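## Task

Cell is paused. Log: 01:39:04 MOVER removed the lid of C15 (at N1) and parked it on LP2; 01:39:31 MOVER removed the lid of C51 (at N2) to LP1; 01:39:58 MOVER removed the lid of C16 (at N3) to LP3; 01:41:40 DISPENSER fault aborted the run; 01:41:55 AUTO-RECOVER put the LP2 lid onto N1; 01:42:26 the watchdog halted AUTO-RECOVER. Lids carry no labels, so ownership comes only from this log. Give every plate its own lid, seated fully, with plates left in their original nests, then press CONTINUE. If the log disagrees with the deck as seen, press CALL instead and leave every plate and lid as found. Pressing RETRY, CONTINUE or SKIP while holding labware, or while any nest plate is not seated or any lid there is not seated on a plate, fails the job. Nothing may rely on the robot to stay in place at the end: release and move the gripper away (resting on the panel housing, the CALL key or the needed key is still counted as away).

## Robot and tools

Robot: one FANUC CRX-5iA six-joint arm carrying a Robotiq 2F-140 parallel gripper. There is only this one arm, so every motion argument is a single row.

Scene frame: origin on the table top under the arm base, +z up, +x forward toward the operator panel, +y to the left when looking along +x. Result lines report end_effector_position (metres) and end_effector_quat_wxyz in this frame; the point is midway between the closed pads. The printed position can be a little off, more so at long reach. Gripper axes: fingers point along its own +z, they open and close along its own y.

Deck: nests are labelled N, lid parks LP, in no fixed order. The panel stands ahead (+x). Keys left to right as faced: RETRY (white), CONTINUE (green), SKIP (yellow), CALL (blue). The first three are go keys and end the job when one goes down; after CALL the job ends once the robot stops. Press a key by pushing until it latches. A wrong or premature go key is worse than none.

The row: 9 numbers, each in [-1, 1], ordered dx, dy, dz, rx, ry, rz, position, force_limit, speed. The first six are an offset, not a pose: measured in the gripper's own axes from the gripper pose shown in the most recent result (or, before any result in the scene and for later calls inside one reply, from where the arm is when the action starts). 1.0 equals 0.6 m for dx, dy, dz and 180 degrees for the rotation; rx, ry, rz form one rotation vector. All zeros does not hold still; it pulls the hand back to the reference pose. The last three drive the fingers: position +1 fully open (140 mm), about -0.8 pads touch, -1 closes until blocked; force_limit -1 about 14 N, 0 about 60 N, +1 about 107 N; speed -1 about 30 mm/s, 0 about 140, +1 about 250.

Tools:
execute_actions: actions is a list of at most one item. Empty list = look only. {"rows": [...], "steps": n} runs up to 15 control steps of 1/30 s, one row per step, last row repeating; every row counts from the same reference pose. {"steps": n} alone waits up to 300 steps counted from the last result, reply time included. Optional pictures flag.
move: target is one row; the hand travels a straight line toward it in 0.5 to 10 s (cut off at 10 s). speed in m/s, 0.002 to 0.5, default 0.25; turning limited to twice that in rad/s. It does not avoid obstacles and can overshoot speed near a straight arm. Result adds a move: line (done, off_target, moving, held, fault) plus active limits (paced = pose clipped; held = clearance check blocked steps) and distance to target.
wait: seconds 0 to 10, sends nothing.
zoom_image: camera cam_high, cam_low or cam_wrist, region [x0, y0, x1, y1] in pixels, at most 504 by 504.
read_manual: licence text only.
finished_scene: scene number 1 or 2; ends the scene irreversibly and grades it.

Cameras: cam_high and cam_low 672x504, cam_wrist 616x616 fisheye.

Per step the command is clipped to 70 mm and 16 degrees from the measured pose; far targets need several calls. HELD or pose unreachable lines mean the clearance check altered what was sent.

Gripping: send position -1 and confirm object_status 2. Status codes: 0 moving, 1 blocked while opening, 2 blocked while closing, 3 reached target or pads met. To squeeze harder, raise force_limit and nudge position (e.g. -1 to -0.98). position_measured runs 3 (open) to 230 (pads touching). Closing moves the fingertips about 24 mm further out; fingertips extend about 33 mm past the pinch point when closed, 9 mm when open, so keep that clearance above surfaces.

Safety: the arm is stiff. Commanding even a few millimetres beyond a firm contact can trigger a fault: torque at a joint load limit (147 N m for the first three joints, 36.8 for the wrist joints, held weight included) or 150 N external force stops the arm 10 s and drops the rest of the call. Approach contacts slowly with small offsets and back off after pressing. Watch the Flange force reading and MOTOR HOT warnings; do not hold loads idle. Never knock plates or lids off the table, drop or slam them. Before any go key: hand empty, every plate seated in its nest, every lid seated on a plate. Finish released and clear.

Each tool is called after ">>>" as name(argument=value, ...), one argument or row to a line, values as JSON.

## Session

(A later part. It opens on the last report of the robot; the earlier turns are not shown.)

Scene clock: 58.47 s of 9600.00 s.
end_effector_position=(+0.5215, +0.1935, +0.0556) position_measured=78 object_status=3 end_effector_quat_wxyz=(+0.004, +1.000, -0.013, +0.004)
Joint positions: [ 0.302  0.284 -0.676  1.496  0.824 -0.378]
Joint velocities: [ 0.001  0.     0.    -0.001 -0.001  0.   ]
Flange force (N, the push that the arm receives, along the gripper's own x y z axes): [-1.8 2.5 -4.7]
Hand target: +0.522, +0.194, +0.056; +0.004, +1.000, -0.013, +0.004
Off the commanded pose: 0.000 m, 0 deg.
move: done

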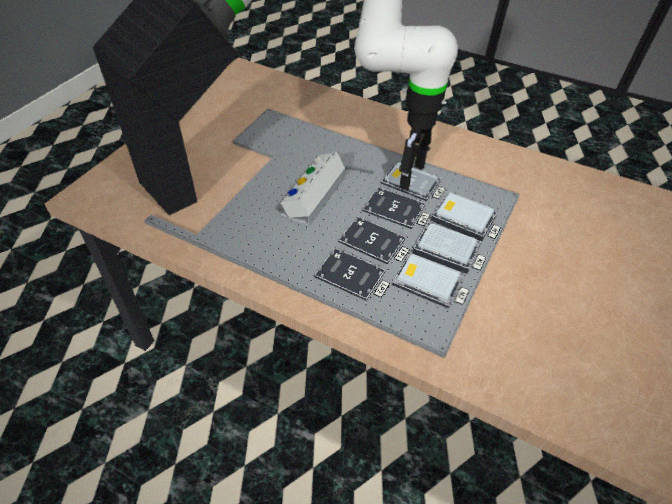

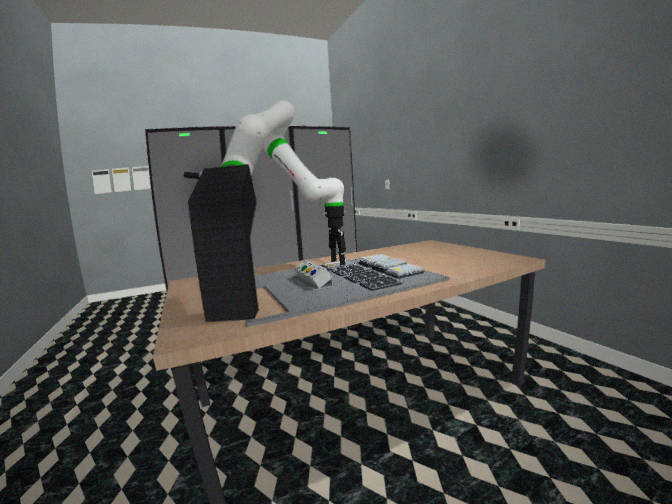

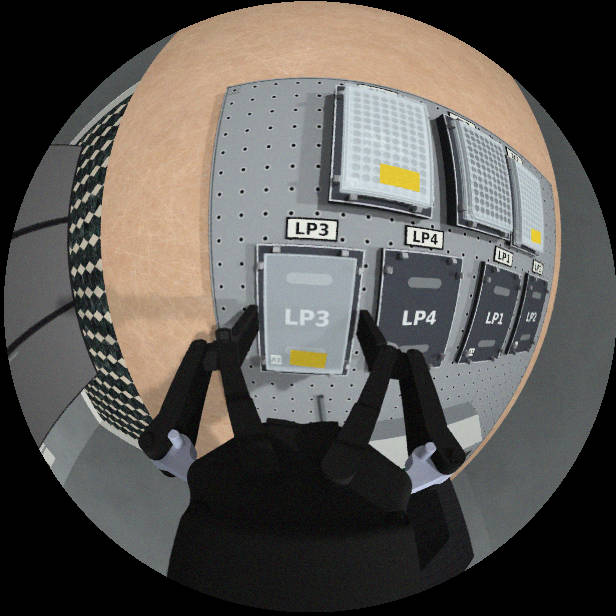

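>>> move(
  target=[0.003,-0.0015,0.003,0,0,0,0.4,-0.6,-1],
  speed=0.01,
)

>>> move(
  target=[0,0,0,0,0,0,0.1,-0.6,-1],
)

Scene clock: 60.37 s of 9600.00 s.
end_effector_position=(+0.5233, +0.1944, +0.0538) position_measured=78 object_status=3 end_effector_quat_wxyz=(+0.004, +1.000, -0.013, +0.004)
Joint positions: [ 0.305  0.288 -0.67   1.496  0.822 -0.381]
Joint velocities: [ 0.     0.001  0.    -0.001 -0.    -0.   ]
Flange force (N, the push that the arm receives, along the gripper's own x y z axes): [-1.4 2.5 -3.3]
Hand target: +0.523, +0.194, +0.054; +0.004, +1.000, -0.013, +0.004
Off the commanded pose: 0.000 m, 0 deg.
move: done

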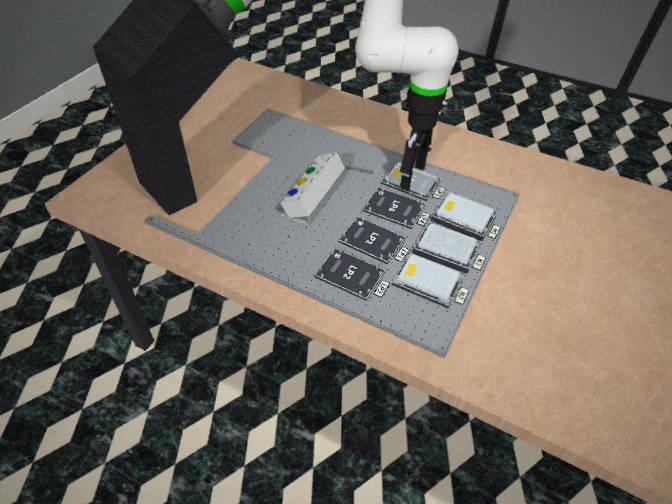

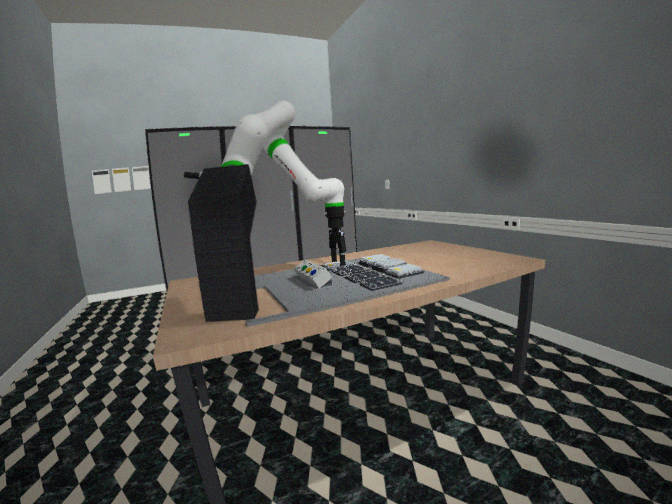

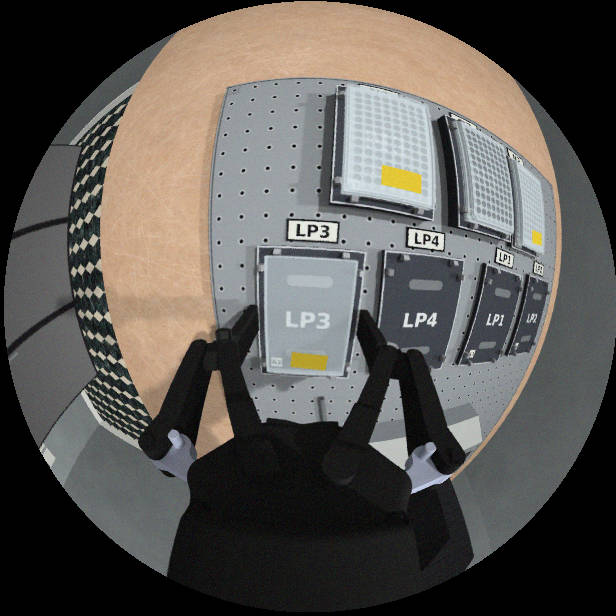

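Scene clock: 61.10 s of 9600.00 s.
end_effector_position=(+0.5234, +0.1944, +0.0538) position_measured=102 object_status=2 end_effector_quat_wxyz=(+0.004, +1.000, -0.013, +0.004)
Joint positions: [ 0.305  0.288 -0.67   1.496  0.822 -0.381]
Joint velocities: [ 0.     0.    -0.    -0.001  0.001 -0.002]
Flange force (N, the push that the arm receives, along the gripper's own x y z axes): [-9.0 2.1 -32.9]
Hand target: +0.523, +0.194, +0.054; +0.004, +1.000, -0.013, +0.004
Off the commanded pose: 0.000 m, 0 deg.
move: done

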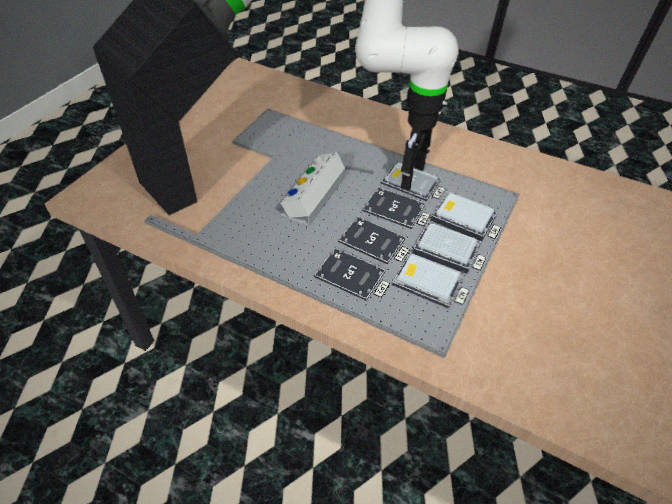

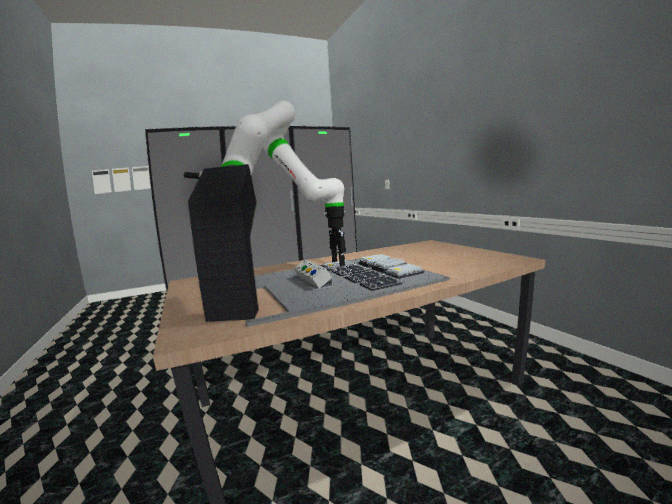

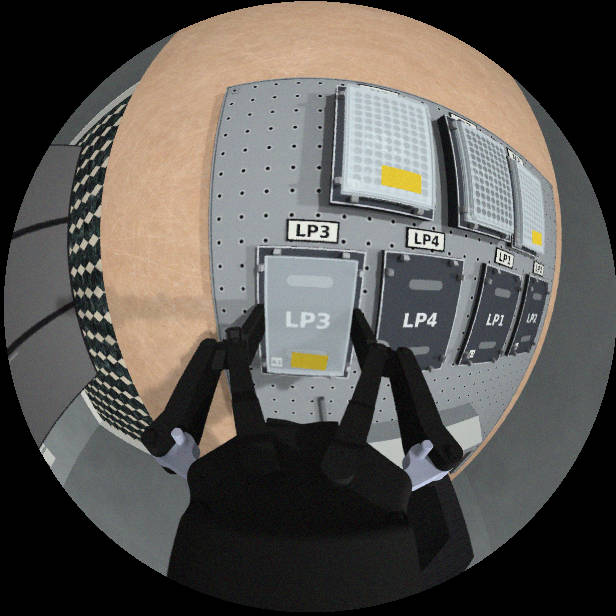

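>>> move(
  target=[0,0,-0.0008,0,0,0,0.08,-0.6,-1],
  speed=0.005,
)

>>> move(
  target=[0,0,-0.09,0,0,0,0.08,-0.6,-1],
  speed=0.06,
)

>>> move(
  target=[0.31,0.323,0.01,0,0,-0.012,0.08,-0.6,-1],
  speed=0.18,
)

>>> zoom_image(
  camera="cam_wrist",
  region=[230, 230, 390, 390],
)

Scene clock: 65.03 s of 9600.00 s.
end_effector_position=(+0.5233, +0.1944, +0.0543) position_measured=103 object_status=2 end_effector_quat_wxyz=(+0.004, +1.000, -0.013, +0.004)
Joint positions: [ 0.304  0.288 -0.67   1.497  0.823 -0.382]
Joint velocities: [-0.001 -0.    -0.    -0.    -0.     0.001]
Flange force (N, the push that the arm receives, along the gripper's own x y z axes): [0.3 4.2 -4.2]
Hand target: +0.523, +0.194, +0.054; +0.004, +1.000, -0.013, +0.004
Off the commanded pose: 0.000 m, 0 deg.
After step 90, 0.23 s passed at rest.
move: done

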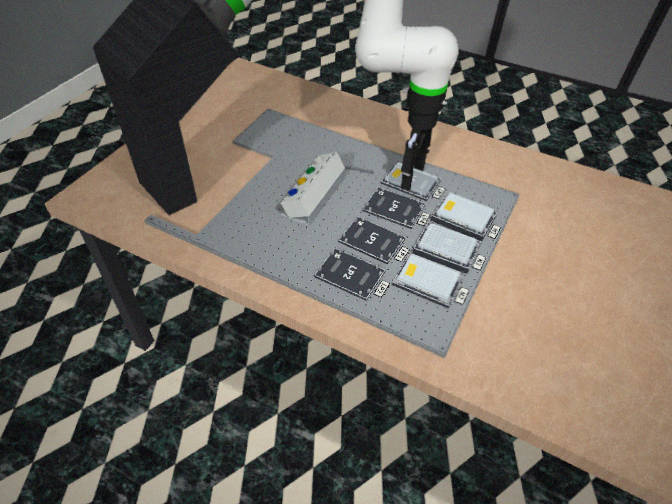

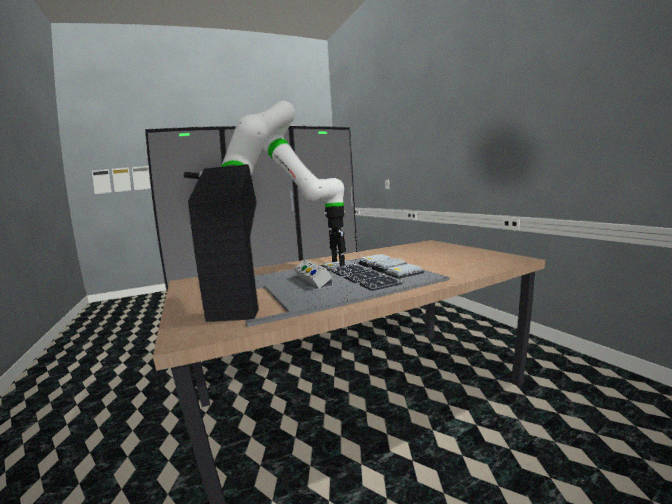

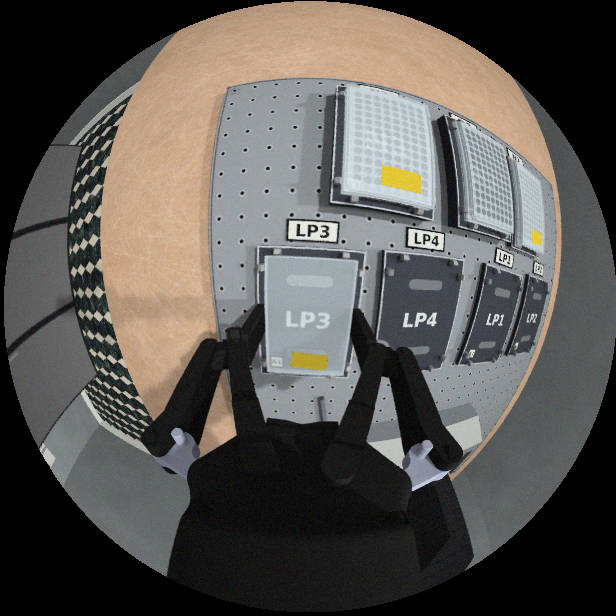

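Scene clock: 66.23 s of 9600.00 s.
end_effector_position=(+0.5231, +0.1946, +0.1083) position_measured=103 object_status=2 end_effector_quat_wxyz=(+0.004, +1.000, -0.013, +0.004)
Joint positions: [ 0.171  0.199 -0.705  1.649  0.902 -0.452]
Joint velocities: [-0.    -0.001 -0.     0.002  0.     0.001]
Flange force (N, the push that the arm receives, along the gripper's own x y z axes): [-1.0 2.4 -2.9]
Hand target: +0.523, +0.195, +0.108; +0.004, +1.000, -0.013, +0.004
Off the commanded pose: 0.000 m, 0 deg.
move: done

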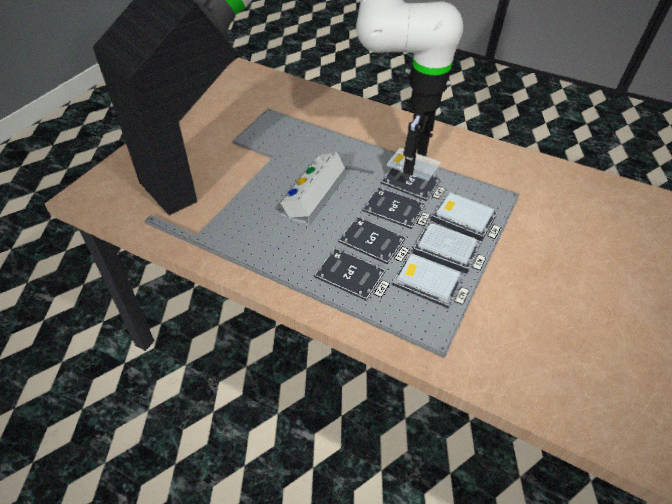

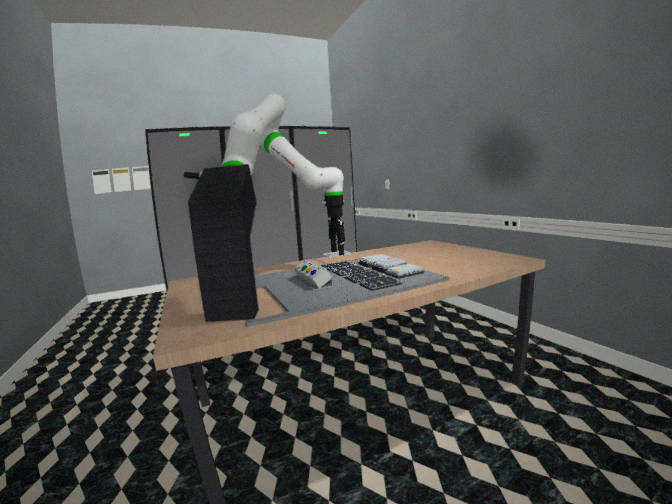

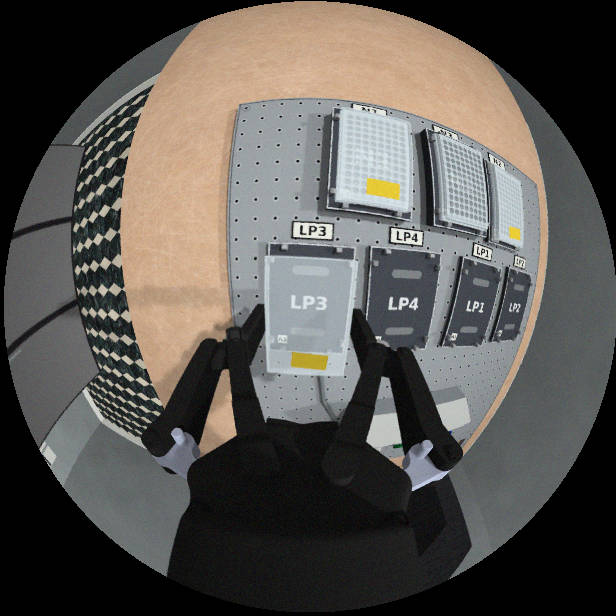

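Scene clock: 68.13 s of 9600.00 s.
end_effector_position=(+0.7046, -0.0034, +0.1044) position_measured=103 object_status=2 end_effector_quat_wxyz=(+0.004, +1.000, +0.006, +0.004)
Joint positions: [-0.089  0.785 -0.082  1.855  1.07  -0.421]
Joint velocities: [ 0.     0.002  0.001  0.001 -0.    -0.001]
Flange force (N, the push that the arm receives, along the gripper's own x y z axes): [-4.7 0.9 -3.2]
Hand target: +0.705, -0.003, +0.104; +0.004, +1.000, +0.006, +0.004
Off the commanded pose: 0.001 m, 0 deg.
move: done

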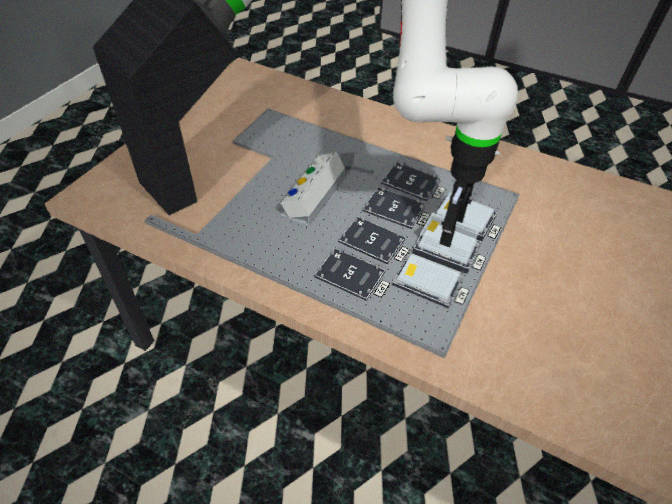

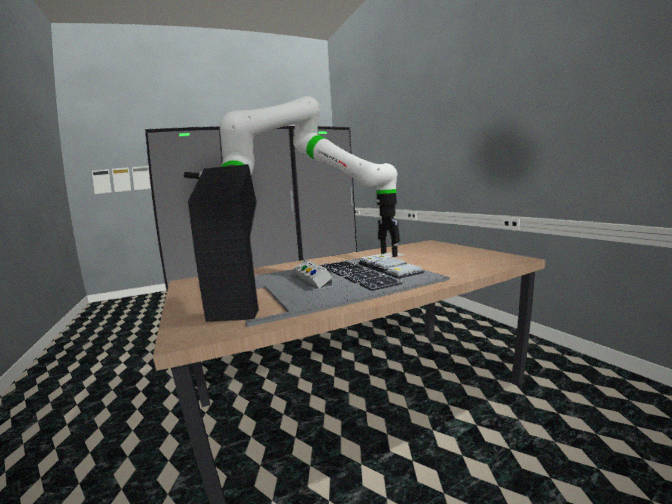

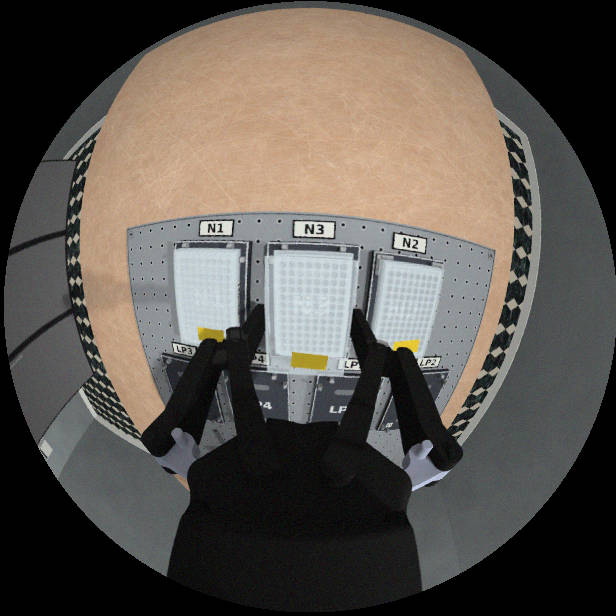

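Region (230, 230, 390, 390) of cam_wrist's 616x616 image, scaled by 3.150, with more detail than that image has.

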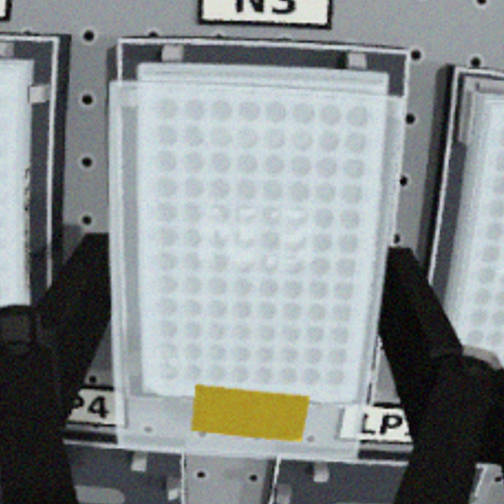

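>>> move(
  target=[0.001,0.003,0.026,0,0,-0.004,0.08,-0.6,-1],
  speed=0.02,
)

>>> zoom_image(
  camera="cam_wrist",
  region=[240, 240, 380, 390],
)

Scene clock: 71.13 s of 9600.00 s.
end_effector_position=(+0.7053, -0.0053, +0.0888) position_measured=103 object_status=2 end_effector_quat_wxyz=(+0.004, +1.000, +0.012, +0.004)
Joint positions: [-0.067  0.806 -0.072  1.835  1.054 -0.402]
Joint velocities: [ 0.     0.     0.    -0.001 -0.001  0.001]
Flange force (N, the push that the arm receives, along the gripper's own x y z axes): [-3.5 1.0 -2.5]
Hand target: +0.705, -0.005, +0.089; +0.004, +1.000, +0.012, +0.004
Off the commanded pose: 0.000 m, 0 deg.
move: done

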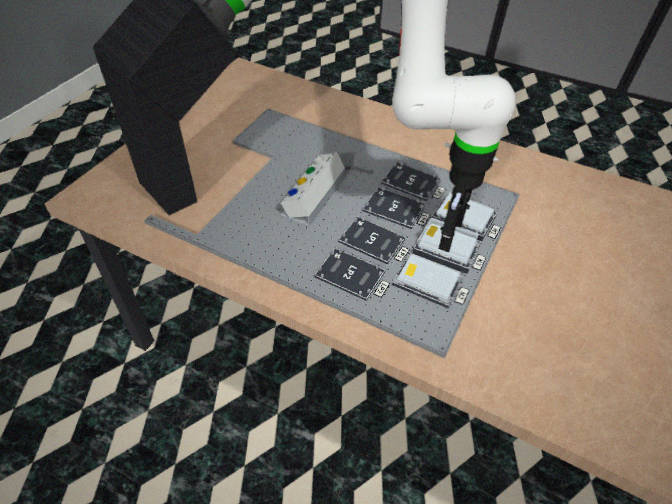

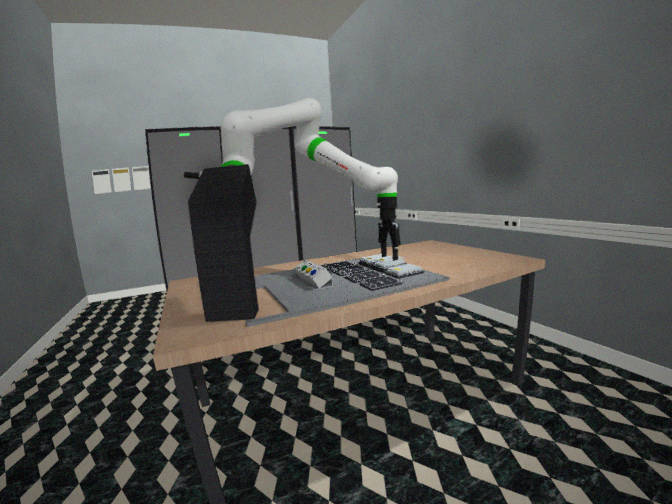

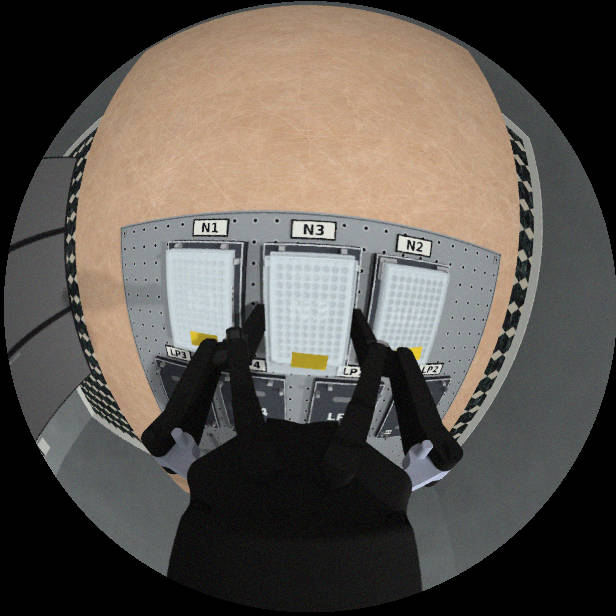

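Region (240, 240, 380, 390) of cam_wrist's 616x616 image, scaled by 3.360, with more detail than that image has; it fills the left 470 columns of this view, and the rest is white.

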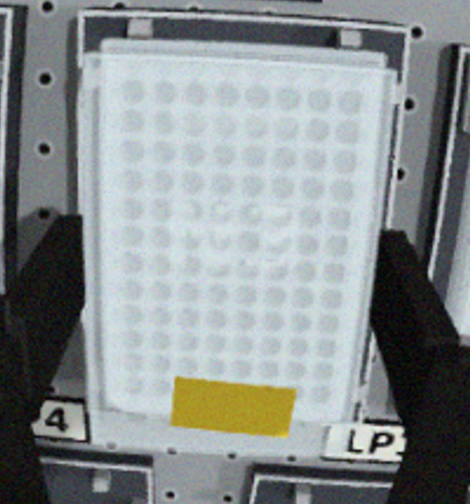

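>>> move(
  target=[0.002,0,0.008,0,0,0,0.08,-0.6,-1],
  speed=0.01,
)

>>> move(
  target=[0,0,0.009,0,0,0,0.08,-0.6,-1],
  speed=0.008,
)

>>> zoom_image(
  camera="cam_wrist",
  region=[240, 240, 380, 390],
)

Scene clock: 73.60 s of 9600.00 s.
end_effector_position=(+0.7066, -0.0053, +0.0840) position_measured=103 object_status=2 end_effector_quat_wxyz=(+0.004, +1.000, +0.012, +0.004)
Joint positions: [-0.06   0.813 -0.065  1.83   1.049 -0.403]
Joint velocities: [ 0.     0.001  0.     0.001  0.    -0.001]
Flange force (N, the push that the arm receives, along the gripper's own x y z axes): [-4.7 0.1 -3.0]
Hand target: +0.707, -0.005, +0.084; +0.004, +1.000, +0.012, +0.004
Off the commanded pose: 0.000 m, 0 deg.
move: done

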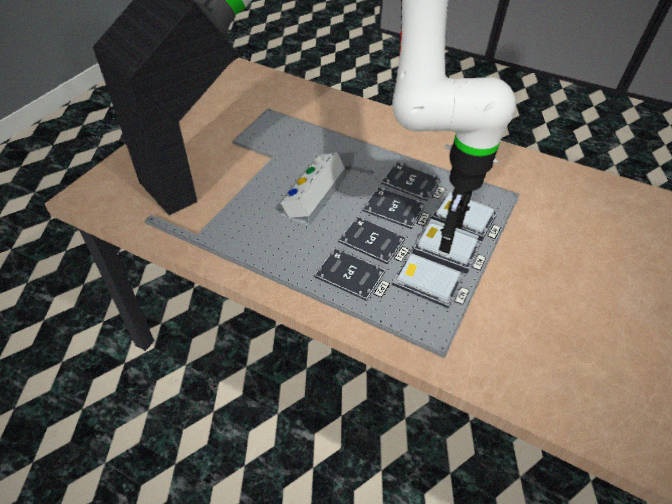

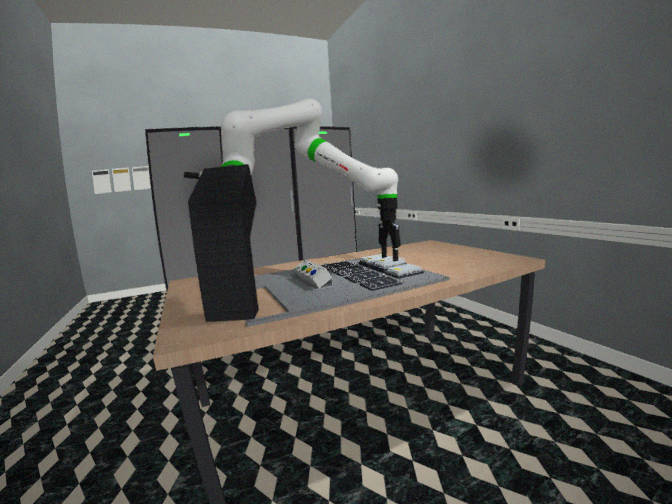

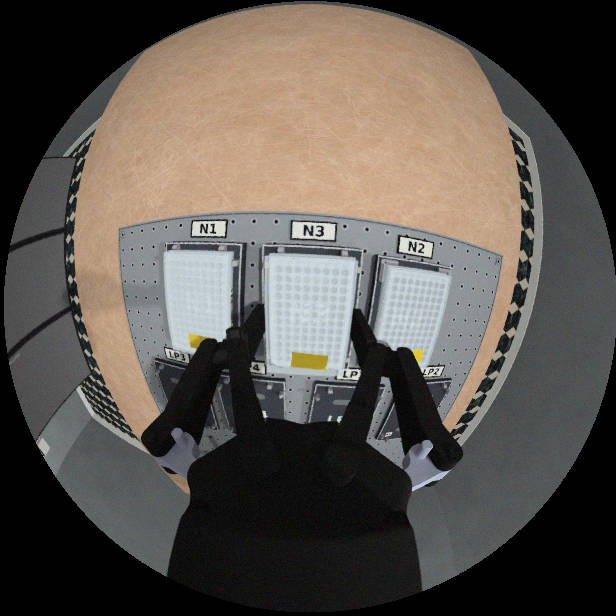

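Scene clock: 74.50 s of 9600.00 s.
end_effector_position=(+0.7066, -0.0053, +0.0786) position_measured=103 object_status=2 end_effector_quat_wxyz=(+0.004, +1.000, +0.012, +0.004)
Joint positions: [-0.052  0.819 -0.062  1.823  1.044 -0.401]
Joint velocities: [ 0.    -0.001 -0.    -0.001 -0.001 -0.   ]
Flange force (N, the push that the arm receives, along the gripper's own x y z axes): [-4.4 3.2 -6.2]
Hand target: +0.707, -0.005, +0.079; +0.004, +1.000, +0.012, +0.004
Off the commanded pose: 0.000 m, 0 deg.
move: done

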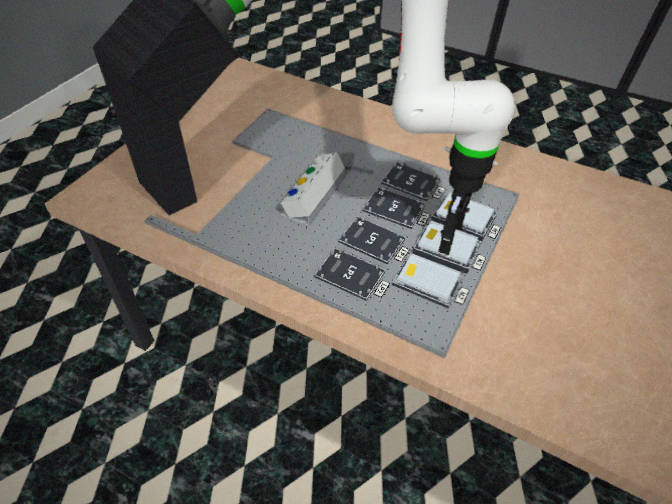

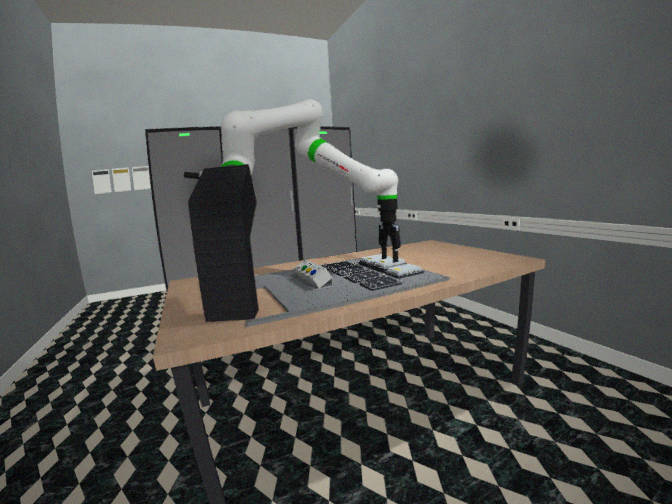

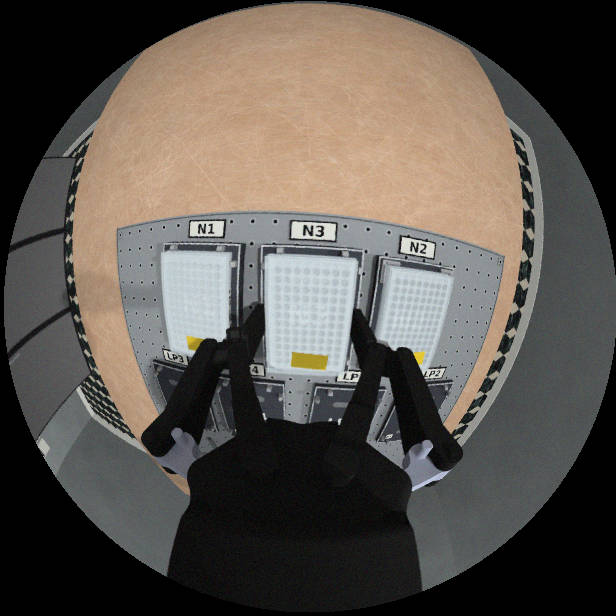

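Region (240, 240, 380, 390) of cam_wrist's 616x616 image, scaled by 3.360, with more detail than that image has; it fills the left 470 columns of this view, and the rest is white.

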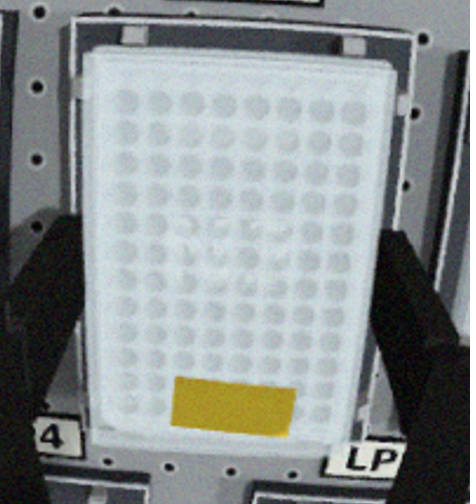

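>>> move(
  target=[0.0005,0.0004,0.006,0,0,0,0.08,-0.6,-1],
  speed=0.006,
)

>>> move(
  target=[0,0,0.0025,0,0,0,0.08,-0.6,-1],
  speed=0.004,
)

>>> zoom_image(
  camera="cam_wrist",
  region=[240, 240, 380, 390],
)

Scene clock: 76.83 s of 9600.00 s.
end_effector_position=(+0.7070, -0.0056, +0.0752) position_measured=103 object_status=2 end_effector_quat_wxyz=(+0.004, +1.000, +0.012, +0.004)
Joint positions: [-0.047  0.824 -0.059  1.818  1.04  -0.4  ]
Joint velocities: [ 0.001 -0.001  0.     0.001 -0.001 -0.001]
Flange force (N, the push that the arm receives, along the gripper's own x y z axes): [-9.9 1.2 -34.4]
Hand target: +0.707, -0.006, +0.075; +0.004, +1.000, +0.012, +0.004
Off the commanded pose: 0.000 m, 0 deg.
move: done

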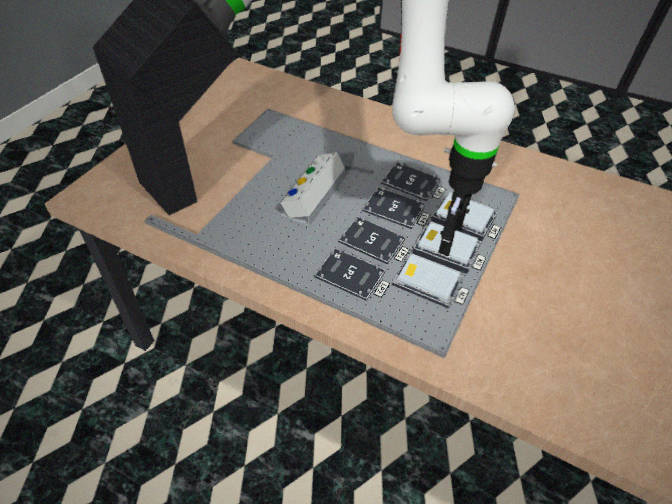

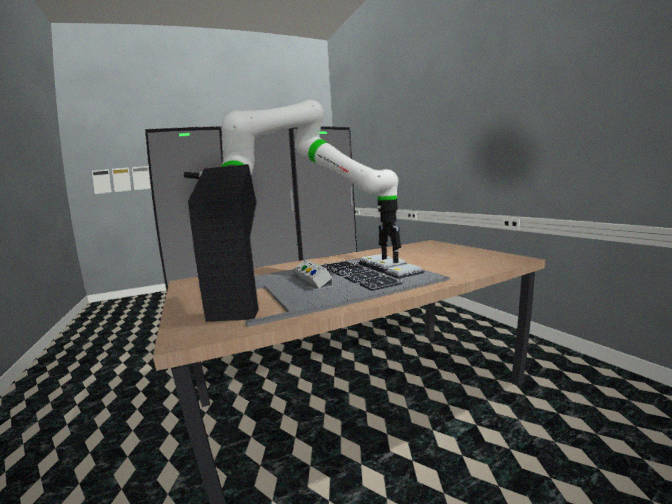

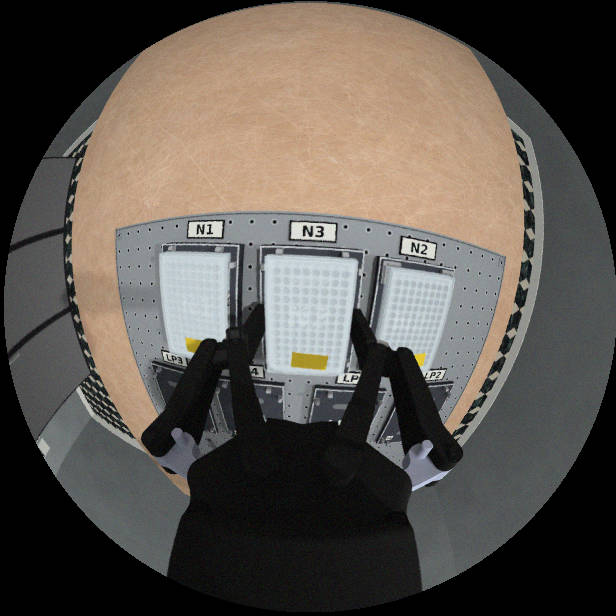

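Scene clock: 77.53 s of 9600.00 s.
end_effector_position=(+0.7071, -0.0056, +0.0737) position_measured=103 object_status=2 end_effector_quat_wxyz=(+0.004, +1.000, +0.012, +0.004)
Joint positions: [-0.045  0.826 -0.058  1.816  1.038 -0.399]
Joint velocities: [-0.     0.    -0.     0.001 -0.    -0.001]
Flange force (N, the push that the arm receives, along the gripper's own x y z axes): [-12.3 -2.4 -49.1]
Hand target: +0.707, -0.006, +0.074; +0.004, +1.000, +0.012, +0.004
Off the commanded pose: 0.000 m, 0 deg.
move: done

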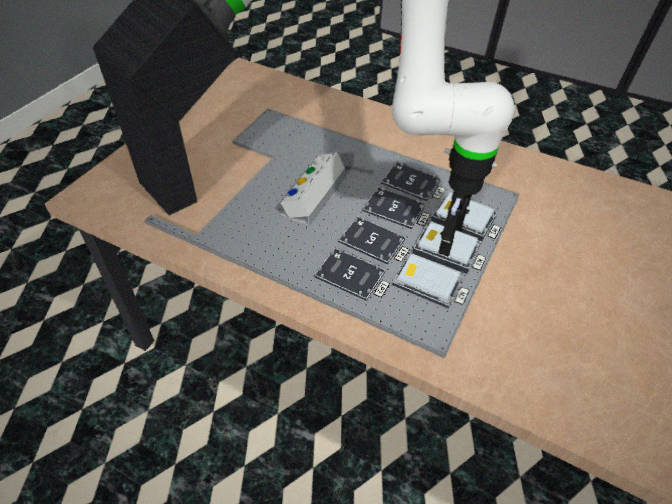

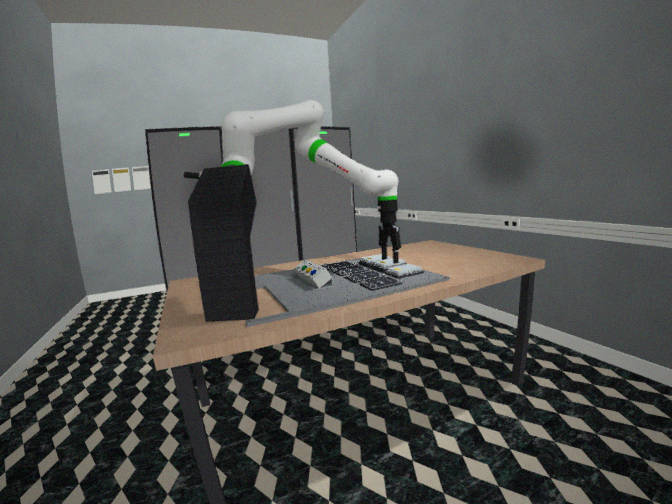

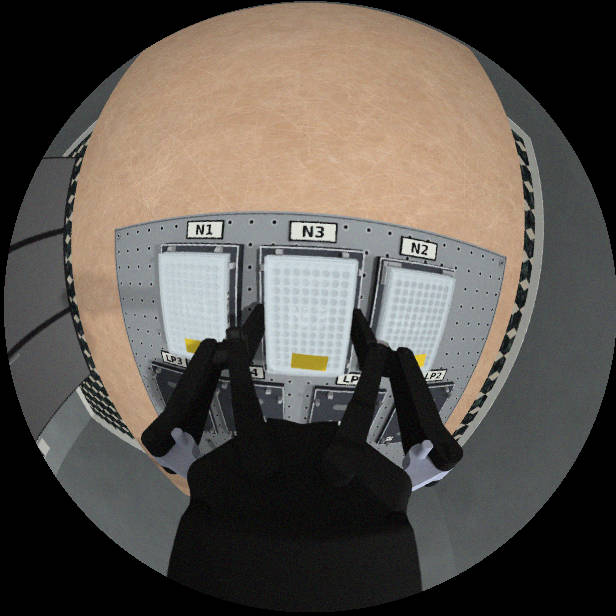

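Region (240, 240, 380, 390) of cam_wrist's 616x616 image, scaled by 3.360, with more detail than that image has; it fills the left 470 columns of this view, and the rest is white.

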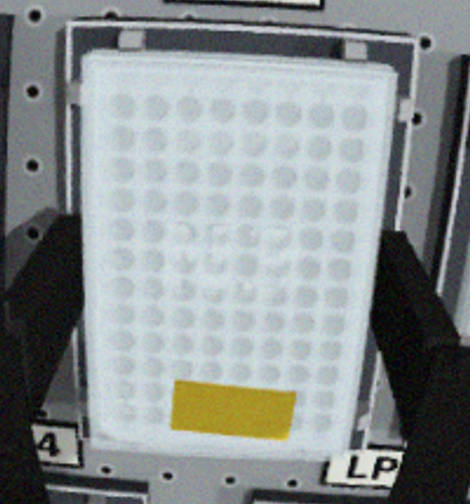

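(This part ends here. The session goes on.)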